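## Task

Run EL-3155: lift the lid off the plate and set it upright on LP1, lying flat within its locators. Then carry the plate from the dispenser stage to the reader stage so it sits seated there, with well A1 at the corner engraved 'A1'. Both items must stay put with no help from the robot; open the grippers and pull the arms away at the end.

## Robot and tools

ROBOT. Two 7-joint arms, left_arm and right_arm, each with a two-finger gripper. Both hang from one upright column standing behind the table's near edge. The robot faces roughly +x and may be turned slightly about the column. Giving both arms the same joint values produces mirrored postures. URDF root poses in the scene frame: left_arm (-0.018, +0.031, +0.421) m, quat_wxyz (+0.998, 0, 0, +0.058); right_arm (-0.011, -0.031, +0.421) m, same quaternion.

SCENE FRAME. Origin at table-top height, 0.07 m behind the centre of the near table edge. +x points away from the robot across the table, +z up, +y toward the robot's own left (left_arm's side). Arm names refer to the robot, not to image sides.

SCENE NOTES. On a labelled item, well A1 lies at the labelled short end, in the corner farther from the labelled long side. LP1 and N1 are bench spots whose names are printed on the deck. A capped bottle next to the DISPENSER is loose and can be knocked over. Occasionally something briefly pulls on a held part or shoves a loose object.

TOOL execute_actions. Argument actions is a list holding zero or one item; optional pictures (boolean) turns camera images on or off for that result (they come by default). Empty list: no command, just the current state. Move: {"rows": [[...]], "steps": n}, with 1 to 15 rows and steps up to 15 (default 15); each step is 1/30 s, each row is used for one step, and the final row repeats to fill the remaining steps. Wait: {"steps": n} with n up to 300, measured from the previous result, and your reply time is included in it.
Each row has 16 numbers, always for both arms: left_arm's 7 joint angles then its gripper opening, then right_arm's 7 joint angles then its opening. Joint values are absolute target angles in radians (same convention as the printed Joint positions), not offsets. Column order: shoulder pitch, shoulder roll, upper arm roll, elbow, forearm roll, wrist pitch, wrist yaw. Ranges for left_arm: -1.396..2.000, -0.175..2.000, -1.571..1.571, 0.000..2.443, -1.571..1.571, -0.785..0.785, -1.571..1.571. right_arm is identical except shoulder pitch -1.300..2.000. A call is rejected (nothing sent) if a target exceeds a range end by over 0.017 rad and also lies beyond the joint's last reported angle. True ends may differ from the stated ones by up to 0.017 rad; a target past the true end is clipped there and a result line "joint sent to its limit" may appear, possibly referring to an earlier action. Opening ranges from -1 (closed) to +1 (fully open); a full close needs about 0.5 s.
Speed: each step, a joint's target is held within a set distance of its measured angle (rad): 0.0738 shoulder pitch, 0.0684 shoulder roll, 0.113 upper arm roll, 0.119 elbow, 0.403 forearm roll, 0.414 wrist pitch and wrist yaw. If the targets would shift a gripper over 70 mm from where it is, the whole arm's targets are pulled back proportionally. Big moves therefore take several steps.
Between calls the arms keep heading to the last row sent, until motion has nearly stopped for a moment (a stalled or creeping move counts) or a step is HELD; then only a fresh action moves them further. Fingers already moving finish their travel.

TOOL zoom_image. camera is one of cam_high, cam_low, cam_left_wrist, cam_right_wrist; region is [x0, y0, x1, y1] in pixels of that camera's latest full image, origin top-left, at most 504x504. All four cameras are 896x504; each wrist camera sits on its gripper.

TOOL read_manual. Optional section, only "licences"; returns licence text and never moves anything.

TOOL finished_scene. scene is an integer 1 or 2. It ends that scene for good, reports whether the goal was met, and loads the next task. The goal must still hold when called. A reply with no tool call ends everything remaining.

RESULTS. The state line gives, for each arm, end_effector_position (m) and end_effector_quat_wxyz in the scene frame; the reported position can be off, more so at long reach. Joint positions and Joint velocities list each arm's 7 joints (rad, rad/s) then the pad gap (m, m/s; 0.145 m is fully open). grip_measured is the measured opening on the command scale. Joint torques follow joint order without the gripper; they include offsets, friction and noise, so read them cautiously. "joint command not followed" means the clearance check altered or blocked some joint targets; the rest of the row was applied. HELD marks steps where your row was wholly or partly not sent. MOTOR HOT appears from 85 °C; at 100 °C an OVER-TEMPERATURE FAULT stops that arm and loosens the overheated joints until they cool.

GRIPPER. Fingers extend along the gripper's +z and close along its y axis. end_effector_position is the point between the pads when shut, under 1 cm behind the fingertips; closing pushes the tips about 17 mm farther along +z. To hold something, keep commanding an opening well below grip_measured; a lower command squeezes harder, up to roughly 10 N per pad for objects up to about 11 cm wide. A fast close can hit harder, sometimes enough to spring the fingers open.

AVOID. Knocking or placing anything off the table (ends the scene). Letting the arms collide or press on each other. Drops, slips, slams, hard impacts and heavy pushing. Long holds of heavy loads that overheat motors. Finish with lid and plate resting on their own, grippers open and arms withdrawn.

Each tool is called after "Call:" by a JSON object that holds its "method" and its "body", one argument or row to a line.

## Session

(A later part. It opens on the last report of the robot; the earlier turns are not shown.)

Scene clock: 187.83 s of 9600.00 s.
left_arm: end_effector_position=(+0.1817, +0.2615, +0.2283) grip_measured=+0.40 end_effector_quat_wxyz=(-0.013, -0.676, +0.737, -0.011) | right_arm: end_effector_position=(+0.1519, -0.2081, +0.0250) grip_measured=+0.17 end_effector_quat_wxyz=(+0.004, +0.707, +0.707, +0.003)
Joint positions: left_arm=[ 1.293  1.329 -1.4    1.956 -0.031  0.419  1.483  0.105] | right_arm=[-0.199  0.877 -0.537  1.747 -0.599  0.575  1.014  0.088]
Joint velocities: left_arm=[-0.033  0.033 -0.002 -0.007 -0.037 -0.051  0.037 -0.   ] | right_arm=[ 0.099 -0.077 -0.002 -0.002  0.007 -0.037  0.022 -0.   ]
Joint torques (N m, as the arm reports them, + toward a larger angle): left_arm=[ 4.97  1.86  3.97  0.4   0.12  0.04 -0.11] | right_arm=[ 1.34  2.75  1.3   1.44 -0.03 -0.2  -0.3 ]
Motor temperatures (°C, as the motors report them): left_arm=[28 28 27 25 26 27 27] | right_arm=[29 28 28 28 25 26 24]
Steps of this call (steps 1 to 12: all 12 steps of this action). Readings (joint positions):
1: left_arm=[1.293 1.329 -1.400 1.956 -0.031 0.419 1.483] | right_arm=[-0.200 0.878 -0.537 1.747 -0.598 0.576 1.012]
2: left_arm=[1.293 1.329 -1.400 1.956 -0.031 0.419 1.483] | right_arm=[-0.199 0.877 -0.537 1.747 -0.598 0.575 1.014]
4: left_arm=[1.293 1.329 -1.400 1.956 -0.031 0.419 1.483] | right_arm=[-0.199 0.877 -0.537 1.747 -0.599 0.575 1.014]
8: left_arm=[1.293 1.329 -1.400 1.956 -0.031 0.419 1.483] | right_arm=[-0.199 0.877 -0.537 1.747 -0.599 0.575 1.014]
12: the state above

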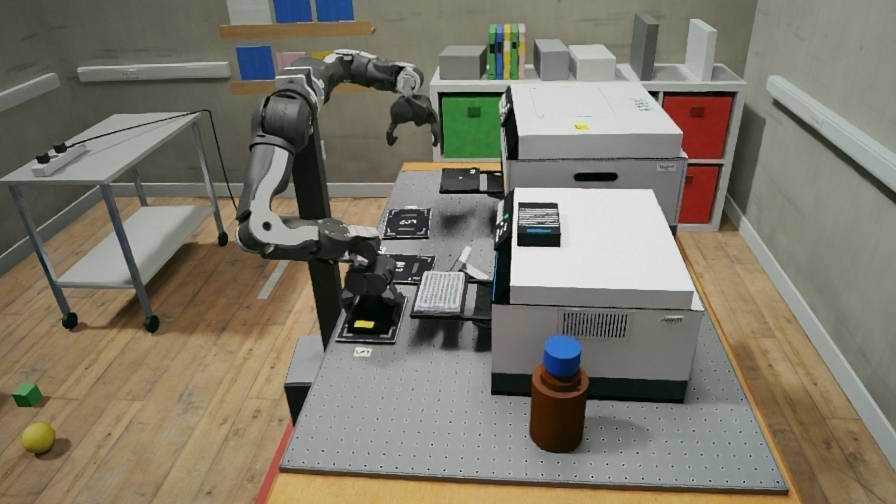

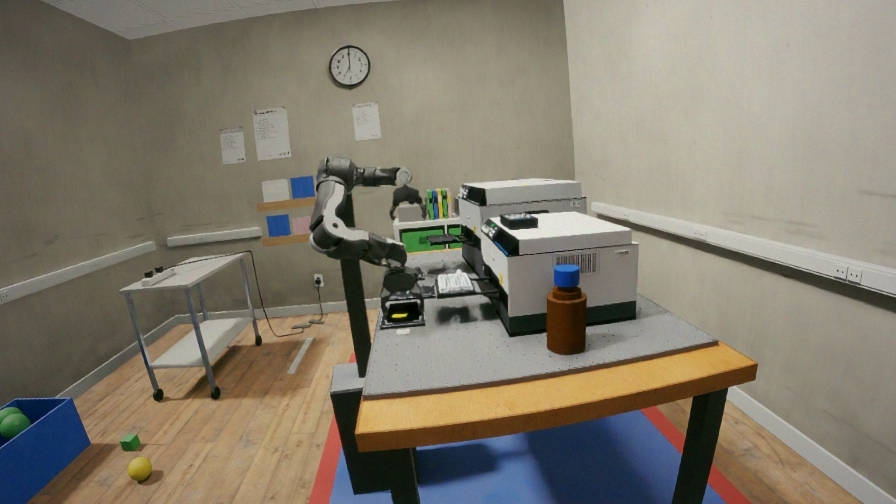

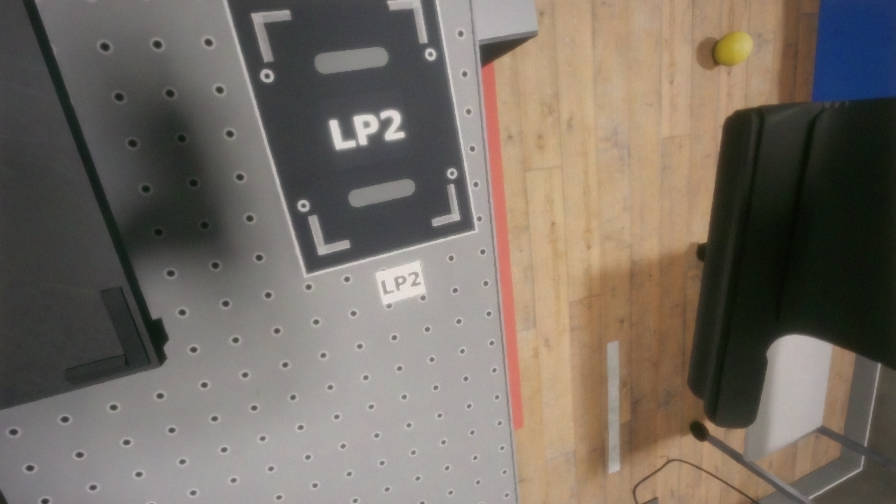

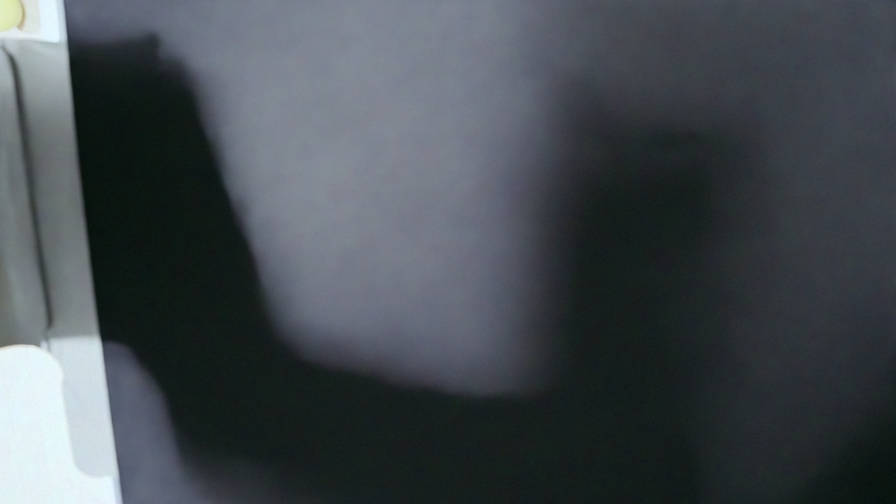

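Contact. Release and rise.

Call:
{"method": "execute_actions", "body": {
  "actions": [
    {"rows":[[1.29,1.33,-1.405,1.955,-0.03,0.42,1.48,0.4,-0.2,0.878,-0.539,1.748,-0.6,0.573,1.007,0],[1.29,1.33,-1.405,1.955,-0.03,0.42,1.48,0.4,-0.2,0.878,-0.539,1.748,-0.6,0.573,1.007,0.1],[1.29,1.33,-1.405,1.955,-0.03,0.42,1.48,0.4,-0.2,0.878,-0.539,1.748,-0.6,0.573,1.007,0.15],[1.29,1.33,-1.405,1.955,-0.03,0.42,1.48,0.4,-0.2,0.878,-0.539,1.748,-0.6,0.573,1.007,0.2],[1.29,1.33,-1.405,1.955,-0.03,0.42,1.48,0.4,-0.2,0.878,-0.539,1.748,-0.6,0.573,1.007,0.25],[1.29,1.33,-1.405,1.955,-0.03,0.42,1.48,0.4,-0.2,0.878,-0.539,1.748,-0.6,0.573,1.007,0.3]],"steps":12}
  ],
  "pictures": false
}}

Call:
{"method": "execute_actions", "body": {
  "actions": [
    {"rows":[[1.29,1.33,-1.405,1.955,-0.03,0.42,1.48,0.4,-0.2,0.895,-0.538,1.77,-0.59,0.586,1.014,0.3],[1.29,1.33,-1.405,1.955,-0.03,0.42,1.48,0.4,-0.2,0.913,-0.536,1.795,-0.578,0.6,1.021,0.3],[1.29,1.33,-1.405,1.955,-0.03,0.42,1.48,0.4,-0.2,0.94,-0.533,1.83,-0.56,0.623,1.034,0.3],[1.29,1.33,-1.405,1.955,-0.03,0.42,1.48,0.4,-0.2,0.97,-0.531,1.87,-0.54,0.646,1.047,0.3],[1.29,1.33,-1.405,1.955,-0.03,0.42,1.48,0.4,-0.2,1.0,-0.528,1.905,-0.523,0.669,1.061,0.25],[1.29,1.33,-1.405,1.955,-0.03,0.42,1.48,0.4,-0.18,1.04,-0.528,1.92,-0.48,0.669,1.064,0.2],[1.29,1.33,-1.405,1.955,-0.03,0.42,1.48,0.4,-0.16,1.08,-0.528,1.935,-0.44,0.669,1.067,0.2],[1.29,1.33,-1.405,1.955,-0.03,0.42,1.48,0.4,-0.135,1.125,-0.528,1.95,-0.4,0.669,1.07,0.2],[1.29,1.33,-1.405,1.955,-0.03,0.42,1.48,0.4,-0.11,1.17,-0.528,1.967,-0.35,0.669,1.074,0.2],[1.29,1.33,-1.405,1.955,-0.03,0.42,1.48,0.4,-0.09,1.21,-0.527,1.983,-0.31,0.668,1.078,0.2],[1.29,1.33,-1.405,1.955,-0.03,0.42,1.48,0.4,-0.065,1.255,-0.527,2.0,-0.26,0.668,1.082,0.2],[1.29,1.33,-1.405,1.955,-0.03,0.42,1.48,0.4,-0.045,1.3,-0.527,2.015,-0.22,0.668,1.085,0.2],[1.29,1.33,-1.405,1.955,-0.03,0.42,1.48,0.4,-0.02,1.34,-0.526,2.03,-0.18,0.667,1.089,0.2],[1.29,1.33,-1.405,1.955,-0.03,0.42,1.48,0.4,0,1.38,-0.526,2.045,-0.134,0.667,1.092,0.2]],"steps":15}
  ],
  "pictures": false
}}

Call:
{"method": "execute_actions", "body": {
  "actions": [
    {"steps":10}
  ]
}}

Call:
{"method": "zoom_image", "body": {
  "camera": "cam_high",
  "region": [320,240,480,360]
}}

Scene clock: 194.03 s of 9600.00 s.
left_arm: end_effector_position=(+0.1817, +0.2615, +0.2283) grip_measured=+0.40 end_effector_quat_wxyz=(-0.013, -0.676, +0.737, -0.011) | right_arm: end_effector_position=(+0.1520, -0.2081, +0.0251) grip_measured=+0.30 end_effector_quat_wxyz=(+0.004, +0.707, +0.707, +0.004)
Joint positions: left_arm=[ 1.293  1.329 -1.4    1.956 -0.031  0.419  1.483  0.105] | right_arm=[-0.199  0.878 -0.537  1.747 -0.599  0.575  1.013  0.098]
Joint velocities: left_arm=[-0.033 -0.033 -0.002 -0.017  0.007 -0.066  0.007  0.   ] | right_arm=[-0.011  0.055 -0.007  0.012 -0.007 -0.051 -0.051 -0.   ]
Joint torques (N m, as the arm reports them, + toward a larger angle): left_arm=[ 4.96  1.82  3.9   0.45  0.11  0.03 -0.11] | right_arm=[ 1.57  3.76  1.5   2.48  0.01 -0.13 -0.14]
Motor temperatures (°C, as the motors report them): left_arm=[28 28 27 25 26 27 27] | right_arm=[29 28 27 28 25 26 24]
Steps of this call (steps 1 to 15: the robot went on to your last target; steps 16 to 90: nothing new was sent; then 2.80 s passed at rest; steps 91 to 102: all 12 steps of this action). Readings (joint positions):
91: left_arm=[1.293 1.329 -1.400 1.956 -0.031 0.419 1.483] | right_arm=[-0.199 0.878 -0.537 1.747 -0.599 0.575 1.014]
92: left_arm=[1.293 1.329 -1.400 1.956 -0.031 0.419 1.483] | right_arm=[-0.199 0.878 -0.537 1.747 -0.599 0.575 1.014]
94: left_arm=[1.293 1.329 -1.400 1.956 -0.031 0.419 1.483] | right_arm=[-0.199 0.878 -0.537 1.747 -0.599 0.575 1.013]
98: left_arm=[1.293 1.329 -1.400 1.956 -0.031 0.419 1.483] | right_arm=[-0.199 0.878 -0.537 1.747 -0.599 0.575 1.013]
102: the state above

Scene clock: 194.53 s of 9600.00 s.
left_arm: end_effector_position=(+0.1817, +0.2615, +0.2283) grip_measured=+0.40 end_effector_quat_wxyz=(-0.013, -0.676, +0.737, -0.011) | right_arm: end_effector_position=(+0.1911, -0.2424, +0.1439) grip_measured=+0.20 end_effector_quat_wxyz=(+0.032, +0.703, +0.710, +0.008)
Joint positions: left_arm=[ 1.293  1.329 -1.4    1.956 -0.031  0.419  1.483  0.105] | right_arm=[ 0.007  1.396 -0.519  2.045 -0.164  0.666  1.084  0.09 ]
Joint velocities: left_arm=[-0.099  0.011 -0.007  0.002 -0.037  0.007  0.037 -0.   ] | right_arm=[ 0.077  0.055  0.217 -0.002  0.432 -0.022 -0.037 -0.   ]
Joint torques (N m, as the arm reports them, + toward a larger angle): left_arm=[ 4.93  1.93  3.93  0.43  0.1   0.04 -0.1 ] | right_arm=[ 0.35  1.13  0.67  1.19  0.23 -0.09  0.24]
Motor temperatures (°C, as the motors report them): left_arm=[28 28 27 25 26 27 27] | right_arm=[29 28 27 28 25 26 24]
Steps of this call (steps 1 to 15: all 15 steps of this action). Readings (joint positions):
1: left_arm=[1.293 1.329 -1.400 1.956 -0.031 0.419 1.483] | right_arm=[-0.201 0.886 -0.537 1.759 -0.596 0.578 1.013]
2: left_arm=[1.293 1.329 -1.400 1.956 -0.031 0.419 1.483] | right_arm=[-0.203 0.906 -0.538 1.785 -0.588 0.586 1.015]
4: left_arm=[1.293 1.329 -1.400 1.956 -0.031 0.419 1.483] | right_arm=[-0.202 0.967 -0.536 1.861 -0.561 0.620 1.030]
8: left_arm=[1.293 1.329 -1.400 1.956 -0.031 0.419 1.483] | right_arm=[-0.140 1.118 -0.532 1.944 -0.441 0.661 1.062]
15: the state above

Scene clock: 194.87 s of 9600.00 s.
left_arm: end_effector_position=(+0.1817, +0.2615, +0.2283) grip_measured=+0.40 end_effector_quat_wxyz=(-0.013, -0.676, +0.737, -0.011) | right_arm: end_effector_position=(+0.1826, -0.2344, +0.1386) grip_measured=+0.20 end_effector_quat_wxyz=(+0.005, +0.707, +0.707, +0.006)
Joint positions: left_arm=[ 1.293  1.329 -1.4    1.956 -0.031  0.419  1.483  0.105] | right_arm=[-0.002  1.376 -0.527  2.044 -0.136  0.666  1.088  0.09 ]
Joint velocities: left_arm=[-0.033  0.011 -0.007  0.012 -0.037 -0.037 -0.007 -0.   ] | right_arm=[-0.033  0.011 -0.007 -0.022 -0.007 -0.066  0.007 -0.   ]
Joint torques (N m, as the arm reports them, + toward a larger angle): left_arm=[ 4.91  1.87  3.89  0.39  0.1   0.04 -0.11] | right_arm=[ 2.83  5.74  3.17  1.39  0.07 -0.06  0.11]
Motor temperatures (°C, as the motors report them): left_arm=[28 28 27 25 26 27 27] | right_arm=[29 28 27 28 25 26 24]
Steps of this call (steps 1 to 10: the robot went on to your last target). Readings (joint positions):
1: left_arm=[1.293 1.329 -1.400 1.956 -0.031 0.419 1.483] | right_arm=[0.006 1.389 -0.517 2.044 -0.153 0.666 1.084]
2: left_arm=[1.293 1.329 -1.400 1.956 -0.031 0.419 1.483] | right_arm=[0.001 1.379 -0.522 2.044 -0.145 0.666 1.085]
4: left_arm=[1.293 1.329 -1.400 1.956 -0.031 0.419 1.483] | right_arm=[-0.002 1.376 -0.527 2.044 -0.137 0.666 1.088]
8: left_arm=[1.293 1.329 -1.400 1.956 -0.031 0.419 1.483] | right_arm=[-0.002 1.376 -0.527 2.044 -0.136 0.666 1.088]
10: the state above

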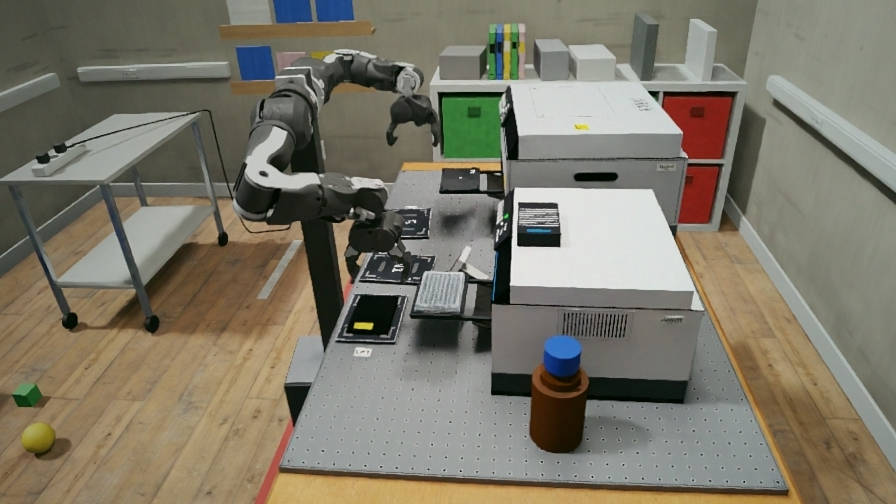

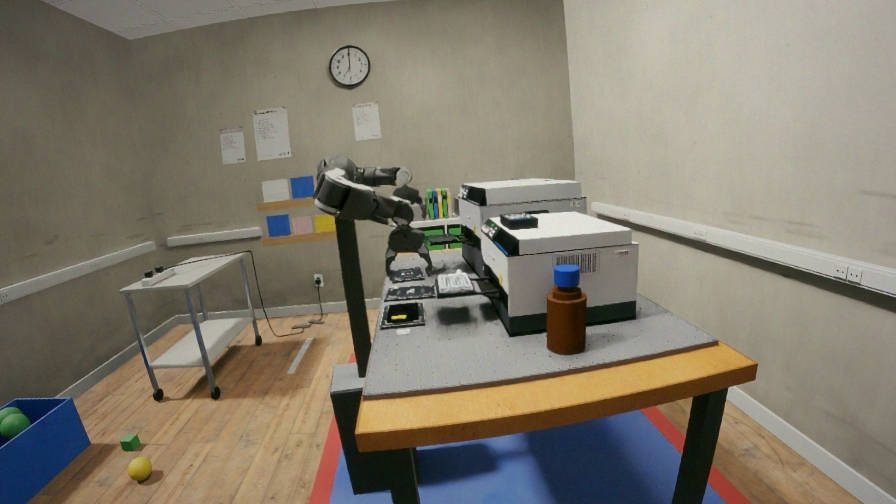

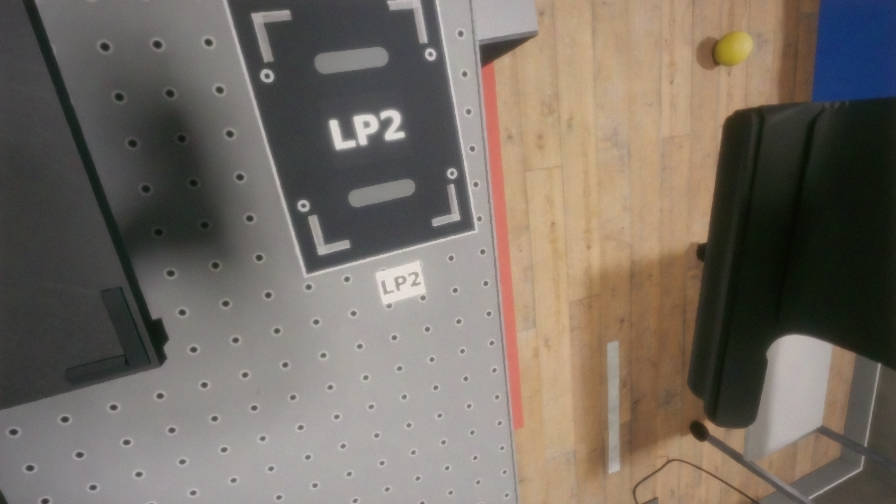

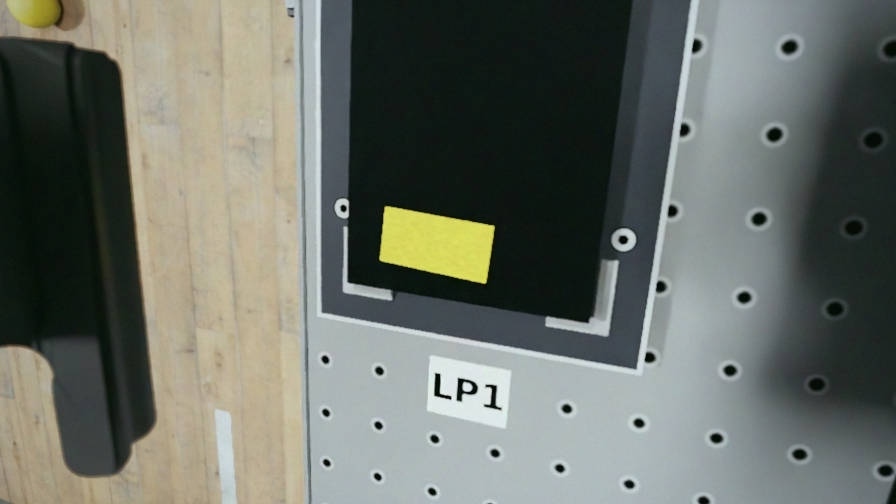

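Region (320, 240, 480, 360) of cam_high's 896x504 image, scaled by 3.150, with more detail than that image has; it fills the top 378 rows of this view, and the rest is white.

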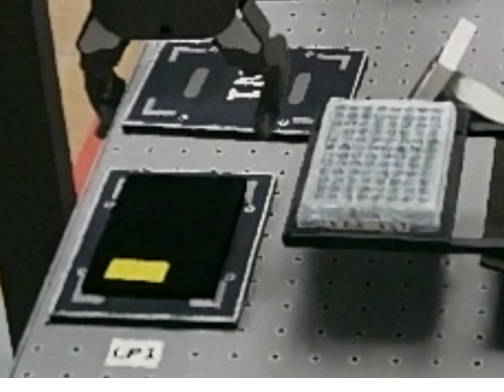

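Call:
{"method": "execute_actions", "body": {
  "actions": [
    {"rows":[[1.29,1.33,-1.405,1.955,-0.03,0.42,1.48,0.4,0.02,1.375,-0.54,2.037,-0.136,0.665,1.098,0.2],[1.29,1.33,-1.405,1.955,-0.03,0.42,1.48,0.4,0.05,1.366,-0.56,2.024,-0.139,0.662,1.107,0.2],[1.29,1.33,-1.405,1.955,-0.03,0.42,1.48,0.4,0.09,1.355,-0.59,2.007,-0.143,0.659,1.119,0.2],[1.29,1.33,-1.405,1.955,-0.03,0.42,1.48,0.4,0.13,1.344,-0.617,1.99,-0.148,0.655,1.131,0.2],[1.29,1.33,-1.405,1.955,-0.03,0.42,1.48,0.4,0.17,1.333,-0.645,1.972,-0.152,0.651,1.143,0.2],[1.29,1.33,-1.405,1.955,-0.03,0.42,1.48,0.4,0.215,1.321,-0.677,1.953,-0.157,0.647,1.156,0.2],[1.29,1.33,-1.405,1.955,-0.03,0.42,1.48,0.4,0.26,1.309,-0.708,1.934,-0.161,0.643,1.17,0.2],[1.29,1.33,-1.405,1.955,-0.03,0.42,1.48,0.4,0.3,1.298,-0.736,1.917,-0.165,0.639,1.182,0.2],[1.29,1.33,-1.405,1.955,-0.03,0.42,1.48,0.4,0.345,1.285,-0.768,1.898,-0.17,0.635,1.195,0.2],[1.29,1.33,-1.405,1.955,-0.03,0.42,1.48,0.4,0.39,1.273,-0.8,1.879,-0.175,0.631,1.209,0.2],[1.29,1.33,-1.405,1.955,-0.03,0.42,1.48,0.4,0.43,1.262,-0.828,1.862,-0.179,0.627,1.221,0.2],[1.29,1.33,-1.405,1.955,-0.03,0.42,1.48,0.4,0.475,1.249,-0.859,1.842,-0.184,0.623,1.234,0.2],[1.29,1.33,-1.405,1.955,-0.03,0.42,1.48,0.4,0.515,1.238,-0.887,1.825,-0.188,0.619,1.246,0.2],[1.29,1.33,-1.405,1.955,-0.03,0.42,1.48,0.4,0.56,1.226,-0.919,1.806,-0.193,0.615,1.26,0.2],[1.29,1.33,-1.405,1.955,-0.03,0.42,1.48,0.4,0.6,1.215,-0.947,1.789,-0.197,0.611,1.272,0.2]],"steps":15}
  ],
  "pictures": false
}}

Call:
{"method": "execute_actions", "body": {
  "actions": [
    {"rows":[[1.29,1.33,-1.405,1.955,-0.03,0.42,1.48,0.4,0.642,1.198,-0.986,1.755,-0.186,0.6,1.27,0.25],[1.29,1.33,-1.405,1.955,-0.03,0.42,1.48,0.4,0.685,1.181,-1.025,1.72,-0.175,0.59,1.267,0.3],[1.29,1.33,-1.405,1.955,-0.03,0.42,1.48,0.4,0.727,1.163,-1.064,1.686,-0.164,0.579,1.265,0.35],[1.29,1.33,-1.405,1.955,-0.03,0.42,1.48,0.4,0.77,1.146,-1.103,1.651,-0.153,0.568,1.262,0.35],[1.29,1.33,-1.405,1.955,-0.03,0.42,1.48,0.4,0.812,1.129,-1.142,1.617,-0.142,0.557,1.26,0.35],[1.29,1.33,-1.405,1.955,-0.03,0.42,1.48,0.4,0.854,1.112,-1.181,1.582,-0.131,0.546,1.257,0.35],[1.29,1.33,-1.405,1.955,-0.03,0.42,1.48,0.4,0.897,1.095,-1.22,1.548,-0.12,0.535,1.255,0.35],[1.29,1.33,-1.405,1.955,-0.03,0.42,1.48,0.4,0.939,1.077,-1.259,1.513,-0.109,0.524,1.252,0.35],[1.29,1.33,-1.405,1.955,-0.03,0.42,1.48,0.4,0.973,1.064,-1.29,1.485,-0.1,0.515,1.25,0.35],[1.29,1.33,-1.405,1.955,-0.03,0.42,1.48,0.4,0.998,1.054,-1.313,1.465,-0.094,0.509,1.249,0.35],[1.29,1.33,-1.405,1.955,-0.03,0.42,1.48,0.4,1.015,1.047,-1.329,1.451,-0.089,0.504,1.248,0.35],[1.29,1.33,-1.405,1.955,-0.03,0.42,1.48,0.4,1.024,1.043,-1.337,1.444,-0.087,0.502,1.247,0.35]],"steps":15}
  ]
}}

Call:
{"method": "execute_actions", "body": {
  "actions": [
    {"rows":[[1.29,1.33,-1.405,1.955,-0.03,0.42,1.48,0.4,1.012,1.035,-1.336,1.431,-0.088,0.496,1.233,0.35],[1.29,1.33,-1.405,1.955,-0.03,0.42,1.48,0.4,0.999,1.026,-1.334,1.418,-0.089,0.49,1.219,0.35],[1.29,1.33,-1.405,1.955,-0.03,0.42,1.48,0.4,0.986,1.018,-1.333,1.405,-0.09,0.484,1.205,0.35],[1.29,1.33,-1.405,1.955,-0.03,0.42,1.48,0.4,0.974,1.01,-1.332,1.392,-0.091,0.478,1.191,0.35],[1.29,1.33,-1.405,1.955,-0.03,0.42,1.48,0.4,0.961,1.001,-1.33,1.38,-0.092,0.473,1.177,0.35],[1.29,1.33,-1.405,1.955,-0.03,0.42,1.48,0.4,0.948,0.993,-1.329,1.367,-0.093,0.467,1.163,0.35],[1.29,1.33,-1.405,1.955,-0.03,0.42,1.48,0.4,0.936,0.984,-1.327,1.354,-0.093,0.461,1.149,0.35],[1.29,1.33,-1.405,1.955,-0.03,0.42,1.48,0.4,0.923,0.976,-1.326,1.341,-0.094,0.455,1.135,0.35]],"steps":15}
  ]
}}

Call:
{"method": "zoom_image", "body": {
  "camera": "cam_low",
  "region": [420,240,500,310]
}}

Scene clock: 208.53 s of 9600.00 s.
left_arm: end_effector_position=(+0.1817, +0.2615, +0.2283) grip_measured=+0.40 end_effector_quat_wxyz=(-0.013, -0.676, +0.737, -0.011) | right_arm: end_effector_position=(+0.2456, -0.2292, +0.1452) grip_measured=+0.20 end_effector_quat_wxyz=(+0.011, +0.710, +0.704, +0.014)
Joint positions: left_arm=[ 1.293  1.329 -1.4    1.956 -0.031  0.419  1.483  0.105] | right_arm=[ 0.598  1.216 -0.943  1.792 -0.19   0.619  1.251  0.09 ]
Joint velocities: left_arm=[ 0.011 -0.011 -0.002 -0.007 -0.007 -0.051  0.037  0.   ] | right_arm=[ 0.758 -0.385 -0.408 -0.393 -0.125 -0.066  0.198  0.   ]
Joint torques (N m, as the arm reports them, + toward a larger angle): left_arm=[ 4.97  1.94  3.89  0.44  0.1   0.04 -0.1 ] | right_arm=[ 2.69  4.49  3.69  1.33  0.12 -0.17  0.33]
Motor temperatures (°C, as the motors report them): left_arm=[28 28 27 25 26 27 27] | right_arm=[29 28 27 28 25 26 24]
Steps of this call (steps 1 to 30: the robot went on to your last target; steps 31 to 90: nothing new was sent; then 10.17 s passed at rest; steps 91 to 105: all 15 steps of this action). Readings (joint positions):
91: left_arm=[1.293 1.329 -1.400 1.956 -0.031 0.419 1.483] | right_arm=[0.014 1.376 -0.539 2.041 -0.135 0.666 1.091]
92: left_arm=[1.293 1.329 -1.400 1.956 -0.031 0.419 1.483] | right_arm=[0.047 1.369 -0.557 2.029 -0.135 0.665 1.097]
94: left_arm=[1.293 1.329 -1.400 1.956 -0.031 0.419 1.483] | right_arm=[0.129 1.345 -0.612 1.992 -0.142 0.662 1.113]
98: left_arm=[1.293 1.329 -1.400 1.956 -0.031 0.419 1.483] | right_arm=[0.298 1.298 -0.732 1.919 -0.158 0.647 1.161]
105: the state above

Scene clock: 209.03 s of 9600.00 s.
left_arm: end_effector_position=(+0.1817, +0.2615, +0.2283) grip_measured=+0.40 end_effector_quat_wxyz=(-0.013, -0.676, +0.737, -0.011) | right_arm: end_effector_position=(+0.3016, -0.2300, +0.1414) grip_measured=+0.35 end_effector_quat_wxyz=(+0.004, +0.711, +0.703, +0.002)
Joint positions: left_arm=[ 1.293  1.329 -1.4    1.956 -0.031  0.419  1.483  0.105] | right_arm=[ 1.022  1.044 -1.334  1.443 -0.09   0.506  1.251  0.101]
Joint velocities: left_arm=[ 0.011 -0.055 -0.012 -0.002  0.022  0.022  0.007 -0.   ] | right_arm=[ 0.033  0.011 -0.012 -0.002  0.037  0.066 -0.037 -0.   ]
Joint torques (N m, as the arm reports them, + toward a larger angle): left_arm=[ 4.94  1.9   3.89  0.41  0.1   0.04 -0.1 ] | right_arm=[ 6.07  2.56  2.86  0.53  0.14 -0.25 -0.05]
Motor temperatures (°C, as the motors report them): left_arm=[28 28 27 25 26 27 27] | right_arm=[29 28 27 28 25 26 24]
Steps of this call (steps 1 to 15: all 15 steps of this action). Readings (joint positions):
1: left_arm=[1.293 1.329 -1.400 1.956 -0.031 0.419 1.483] | right_arm=[0.642 1.201 -0.978 1.764 -0.188 0.612 1.259]
2: left_arm=[1.293 1.329 -1.400 1.956 -0.031 0.419 1.483] | right_arm=[0.685 1.182 -1.018 1.726 -0.182 0.603 1.261]
4: left_arm=[1.293 1.329 -1.400 1.956 -0.031 0.419 1.483] | right_arm=[0.764 1.147 -1.100 1.655 -0.166 0.584 1.263]
8: left_arm=[1.293 1.329 -1.400 1.956 -0.031 0.419 1.483] | right_arm=[0.936 1.078 -1.254 1.517 -0.123 0.540 1.258]
15: the state above

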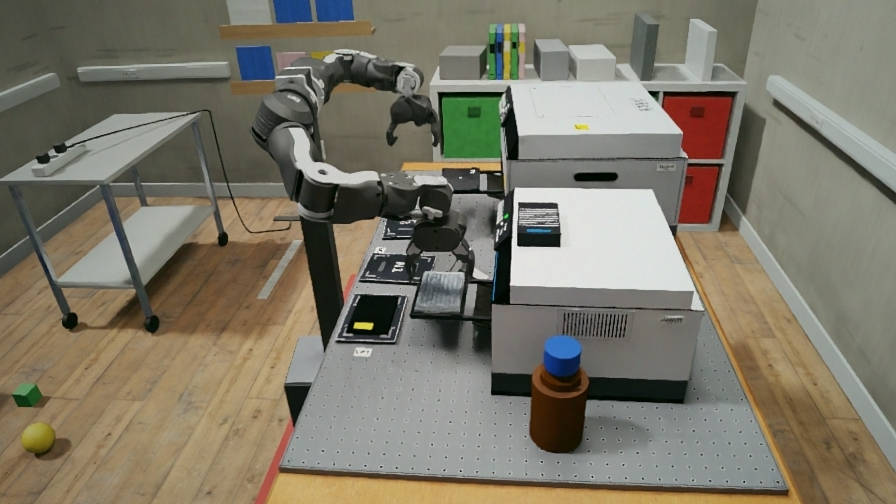

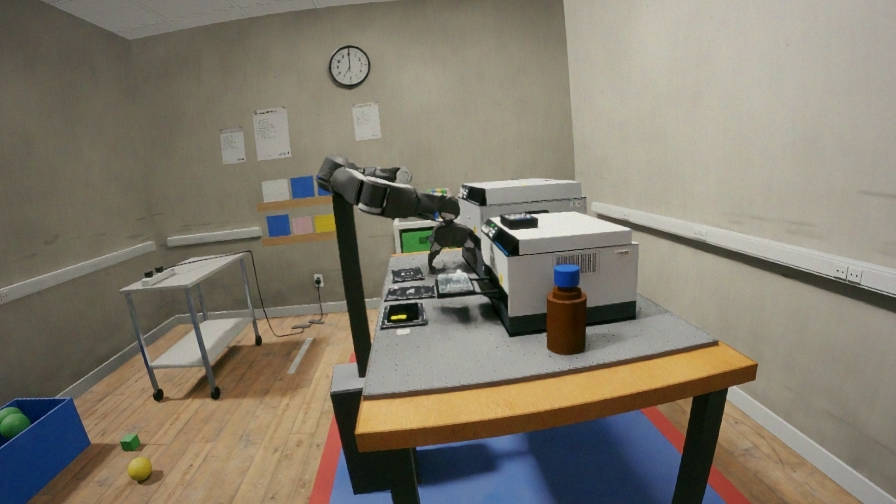

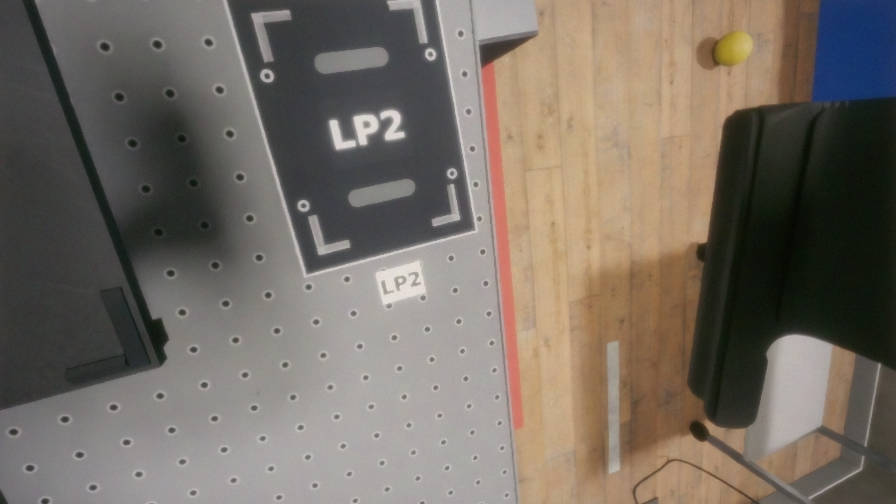

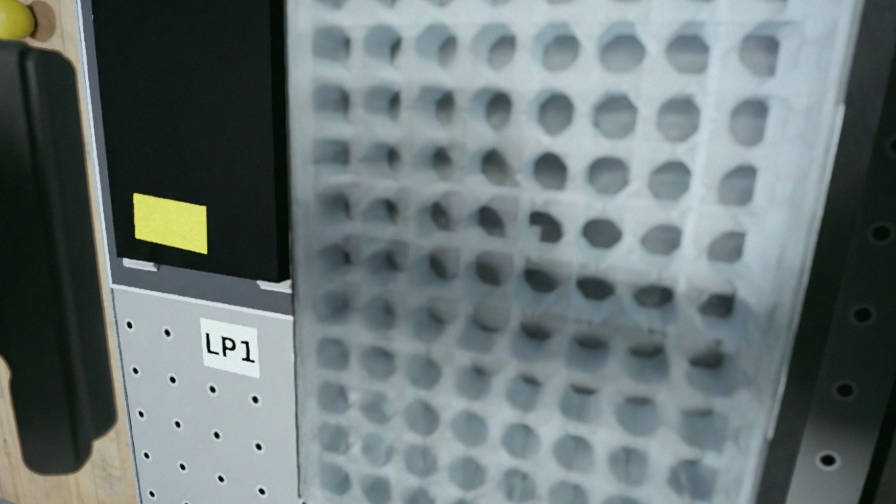

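Scene clock: 209.53 s of 9600.00 s.
left_arm: end_effector_position=(+0.1817, +0.2615, +0.2283) grip_measured=+0.40 end_effector_quat_wxyz=(-0.013, -0.676, +0.737, -0.011) | right_arm: end_effector_position=(+0.3009, -0.2289, +0.1032) grip_measured=+0.35 end_effector_quat_wxyz=(+0.004, +0.709, +0.706, +0.003)
Joint positions: left_arm=[ 1.293  1.329 -1.4    1.956 -0.031  0.419  1.483  0.105] | right_arm=[ 0.92   0.974 -1.329  1.34  -0.093  0.458  1.141  0.101]
Joint velocities: left_arm=[-0.099 -0.011  0.002 -0.002  0.066  0.022  0.007 -0.   ] | right_arm=[-0.033 -0.055  0.007  0.002 -0.022  0.066 -0.022 -0.   ]
Joint torques (N m, as the arm reports them, + toward a larger angle): left_arm=[ 4.88  1.86  3.93  0.4   0.11  0.04 -0.11] | right_arm=[ 6.44  3.15  4.11  0.91  0.02 -0.14 -0.16]
Motor temperatures (°C, as the motors report them): left_arm=[28 28 27 25 26 27 27] | right_arm=[29 28 27 28 25 26 24]
Steps of this call (steps 1 to 15: all 15 steps of this action). Readings (joint positions):
1: left_arm=[1.293 1.329 -1.400 1.956 -0.031 0.419 1.483] | right_arm=[1.019 1.039 -1.334 1.436 -0.088 0.503 1.246]
2: left_arm=[1.293 1.329 -1.400 1.956 -0.031 0.419 1.483] | right_arm=[1.007 1.029 -1.332 1.420 -0.089 0.499 1.236]
4: left_arm=[1.293 1.329 -1.400 1.956 -0.031 0.419 1.483] | right_arm=[0.972 1.010 -1.332 1.395 -0.090 0.488 1.212]
8: left_arm=[1.293 1.329 -1.400 1.956 -0.031 0.419 1.483] | right_arm=[0.926 0.977 -1.329 1.343 -0.092 0.465 1.157]
15: the state above

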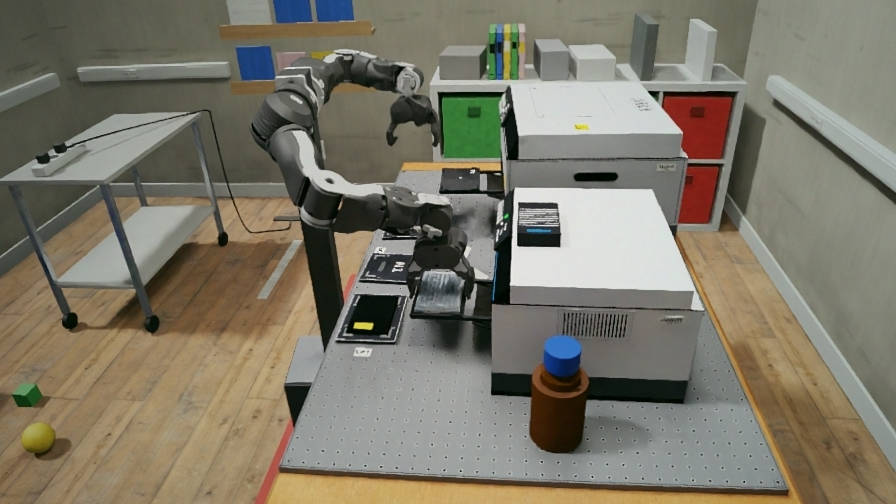

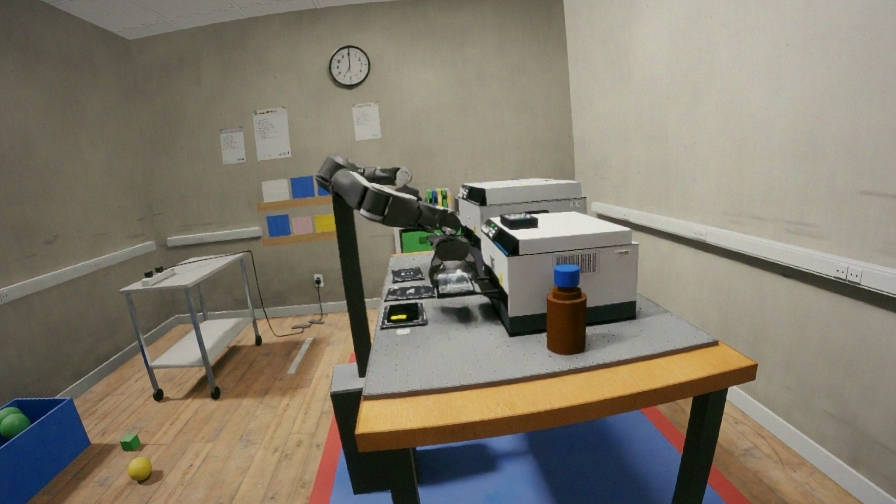

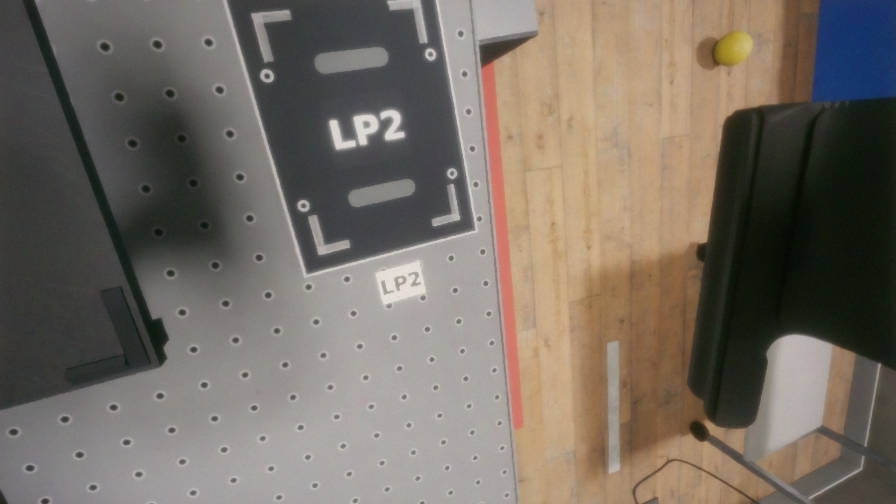

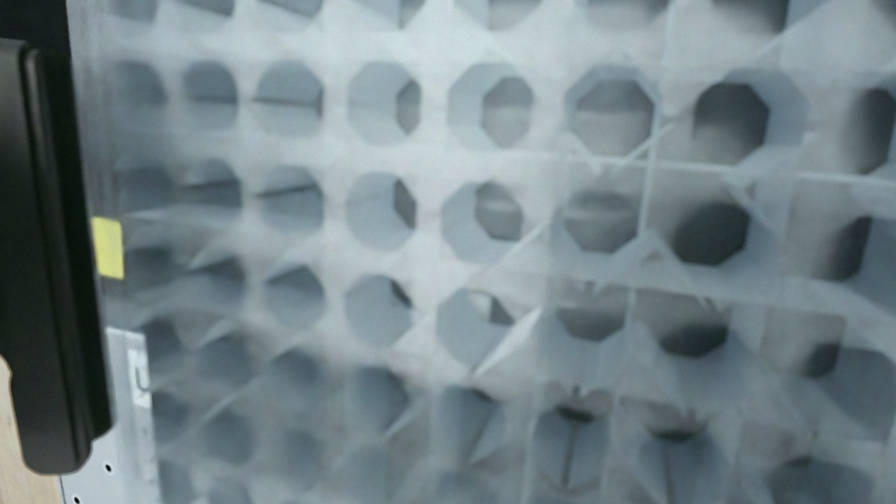

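Region (420, 240, 500, 310) of cam_low's 896x504 image, scaled by 6.300, with more detail than that image has; it fills the top 441 rows of this view, and the rest is white.

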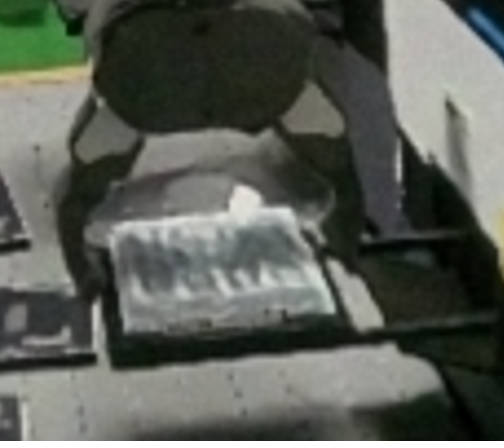

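Close slowly.

Call:
{"method": "execute_actions", "body": {
  "actions": [
    {"rows":[[1.29,1.33,-1.405,1.955,-0.03,0.42,1.48,0.4,0.923,0.976,-1.326,1.341,-0.094,0.455,1.13,0.3],[1.29,1.33,-1.405,1.955,-0.03,0.42,1.48,0.4,0.923,0.976,-1.326,1.341,-0.094,0.455,1.13,0.26],[1.29,1.33,-1.405,1.955,-0.03,0.42,1.48,0.4,0.923,0.976,-1.326,1.341,-0.094,0.455,1.13,0.22],[1.29,1.33,-1.405,1.955,-0.03,0.42,1.48,0.4,0.923,0.976,-1.326,1.341,-0.094,0.455,1.13,0.19],[1.29,1.33,-1.405,1.955,-0.03,0.42,1.48,0.4,0.923,0.976,-1.326,1.341,-0.094,0.455,1.13,0.16],[1.29,1.33,-1.405,1.955,-0.03,0.42,1.48,0.4,0.923,0.976,-1.326,1.341,-0.094,0.455,1.13,0.13],[1.29,1.33,-1.405,1.955,-0.03,0.42,1.48,0.4,0.923,0.976,-1.326,1.341,-0.094,0.455,1.13,0.1],[1.29,1.33,-1.405,1.955,-0.03,0.42,1.48,0.4,0.923,0.976,-1.326,1.341,-0.094,0.455,1.13,0.07],[1.29,1.33,-1.405,1.955,-0.03,0.42,1.48,0.4,0.923,0.976,-1.326,1.341,-0.094,0.455,1.13,0.03],[1.29,1.33,-1.405,1.955,-0.03,0.42,1.48,0.4,0.923,0.976,-1.326,1.341,-0.094,0.455,1.13,-0.05],[1.29,1.33,-1.405,1.955,-0.03,0.42,1.48,0.4,0.923,0.976,-1.326,1.341,-0.094,0.455,1.13,-0.2],[1.29,1.33,-1.405,1.955,-0.03,0.42,1.48,0.4,0.923,0.976,-1.326,1.341,-0.094,0.455,1.13,-0.4],[1.29,1.33,-1.405,1.955,-0.03,0.42,1.48,0.4,0.923,0.976,-1.326,1.341,-0.094,0.455,1.13,-0.6]],"steps":15}
  ]
}}

Scene clock: 213.20 s of 9600.00 s.
left_arm: end_effector_position=(+0.1817, +0.2615, +0.2283) grip_measured=+0.40 end_effector_quat_wxyz=(-0.013, -0.676, +0.737, -0.011) | right_arm: end_effector_position=(+0.3010, -0.2286, +0.1033) grip_measured=+0.13 end_effector_quat_wxyz=(+0.003, +0.709, +0.705, +0.004)
Joint positions: left_arm=[ 1.293  1.329 -1.4    1.956 -0.031  0.419  1.483  0.105] | right_arm=[ 0.92   0.975 -1.329  1.34  -0.09   0.458  1.139  0.086]
Joint velocities: left_arm=[-0.099  0.011 -0.012  0.007 -0.007  0.007  0.007 -0.   ] | right_arm=[-0.099 -0.033 -0.007 -0.012 -0.037  0.022 -0.007 -0.   ]
Joint torques (N m, as the arm reports them, + toward a larger angle): left_arm=[ 4.93  1.89  3.9   0.38  0.11  0.04 -0.1 ] | right_arm=[ 6.35  3.11  3.99  0.67 -0.02 -0.16 -0.23]
Motor temperatures (°C, as the motors report them): left_arm=[28 28 27 25 26 27 27] | right_arm=[29 28 28 28 25 26 24]
Steps of this call (steps 1 to 15: the robot went on to your last target; steps 16 to 90: nothing new was sent; then 0.17 s passed at rest; steps 91 to 105: all 15 steps of this action). Readings (joint positions):
91: left_arm=[1.293 1.329 -1.400 1.956 -0.031 0.419 1.483] | right_arm=[0.920 0.974 -1.329 1.340 -0.093 0.458 1.138]
92: left_arm=[1.293 1.329 -1.400 1.956 -0.031 0.419 1.483] | right_arm=[0.920 0.974 -1.329 1.340 -0.093 0.458 1.137]
94: left_arm=[1.293 1.329 -1.400 1.956 -0.031 0.419 1.483] | right_arm=[0.920 0.974 -1.329 1.340 -0.093 0.458 1.136]
98: left_arm=[1.293 1.329 -1.400 1.956 -0.031 0.419 1.483] | right_arm=[0.920 0.975 -1.329 1.340 -0.090 0.458 1.139]
105: the state above

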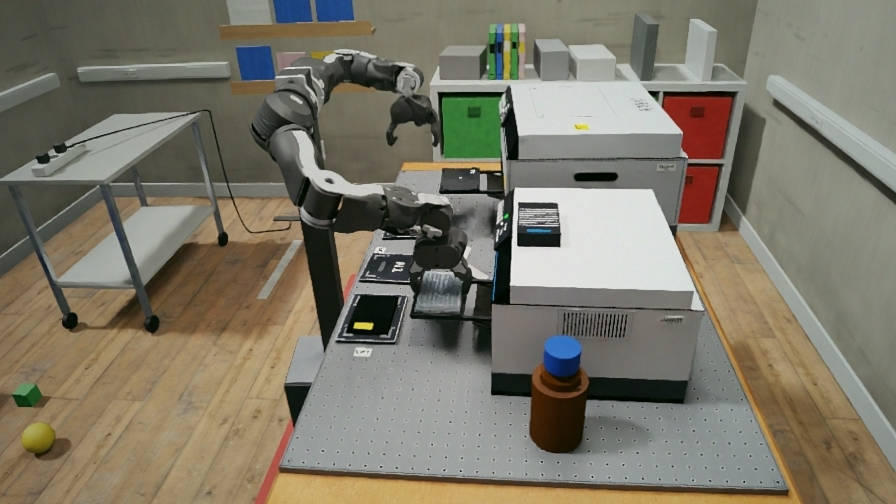

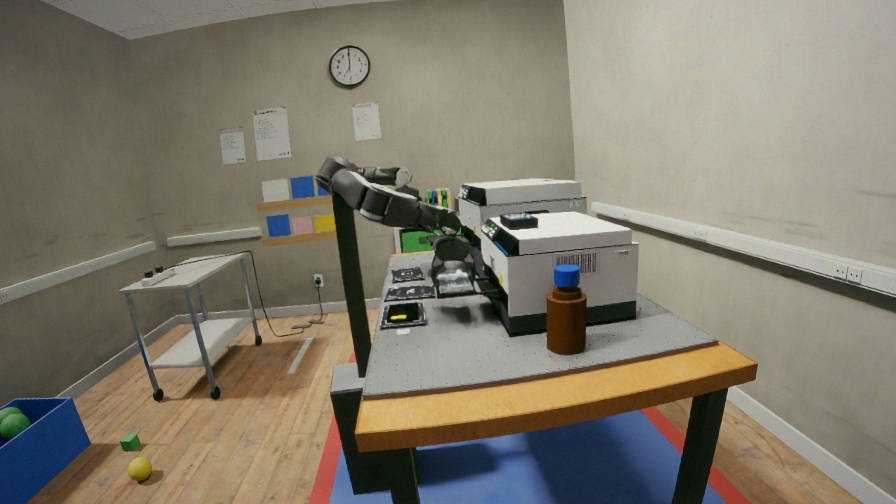

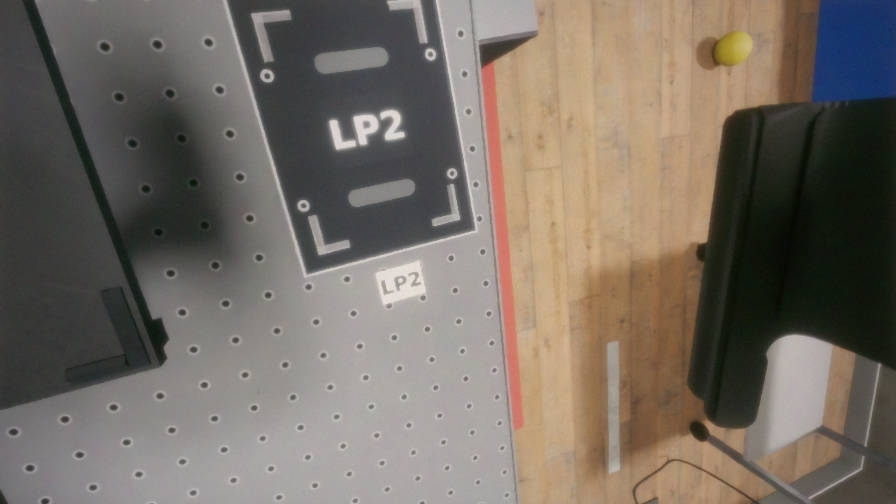

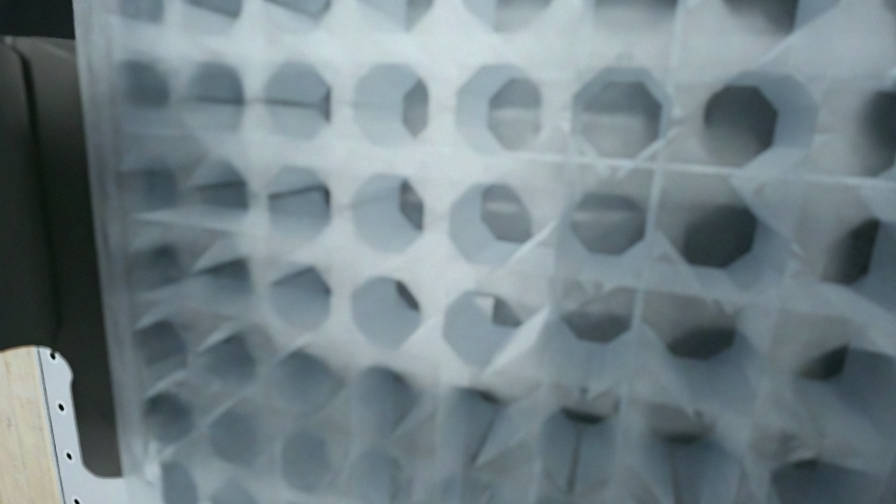

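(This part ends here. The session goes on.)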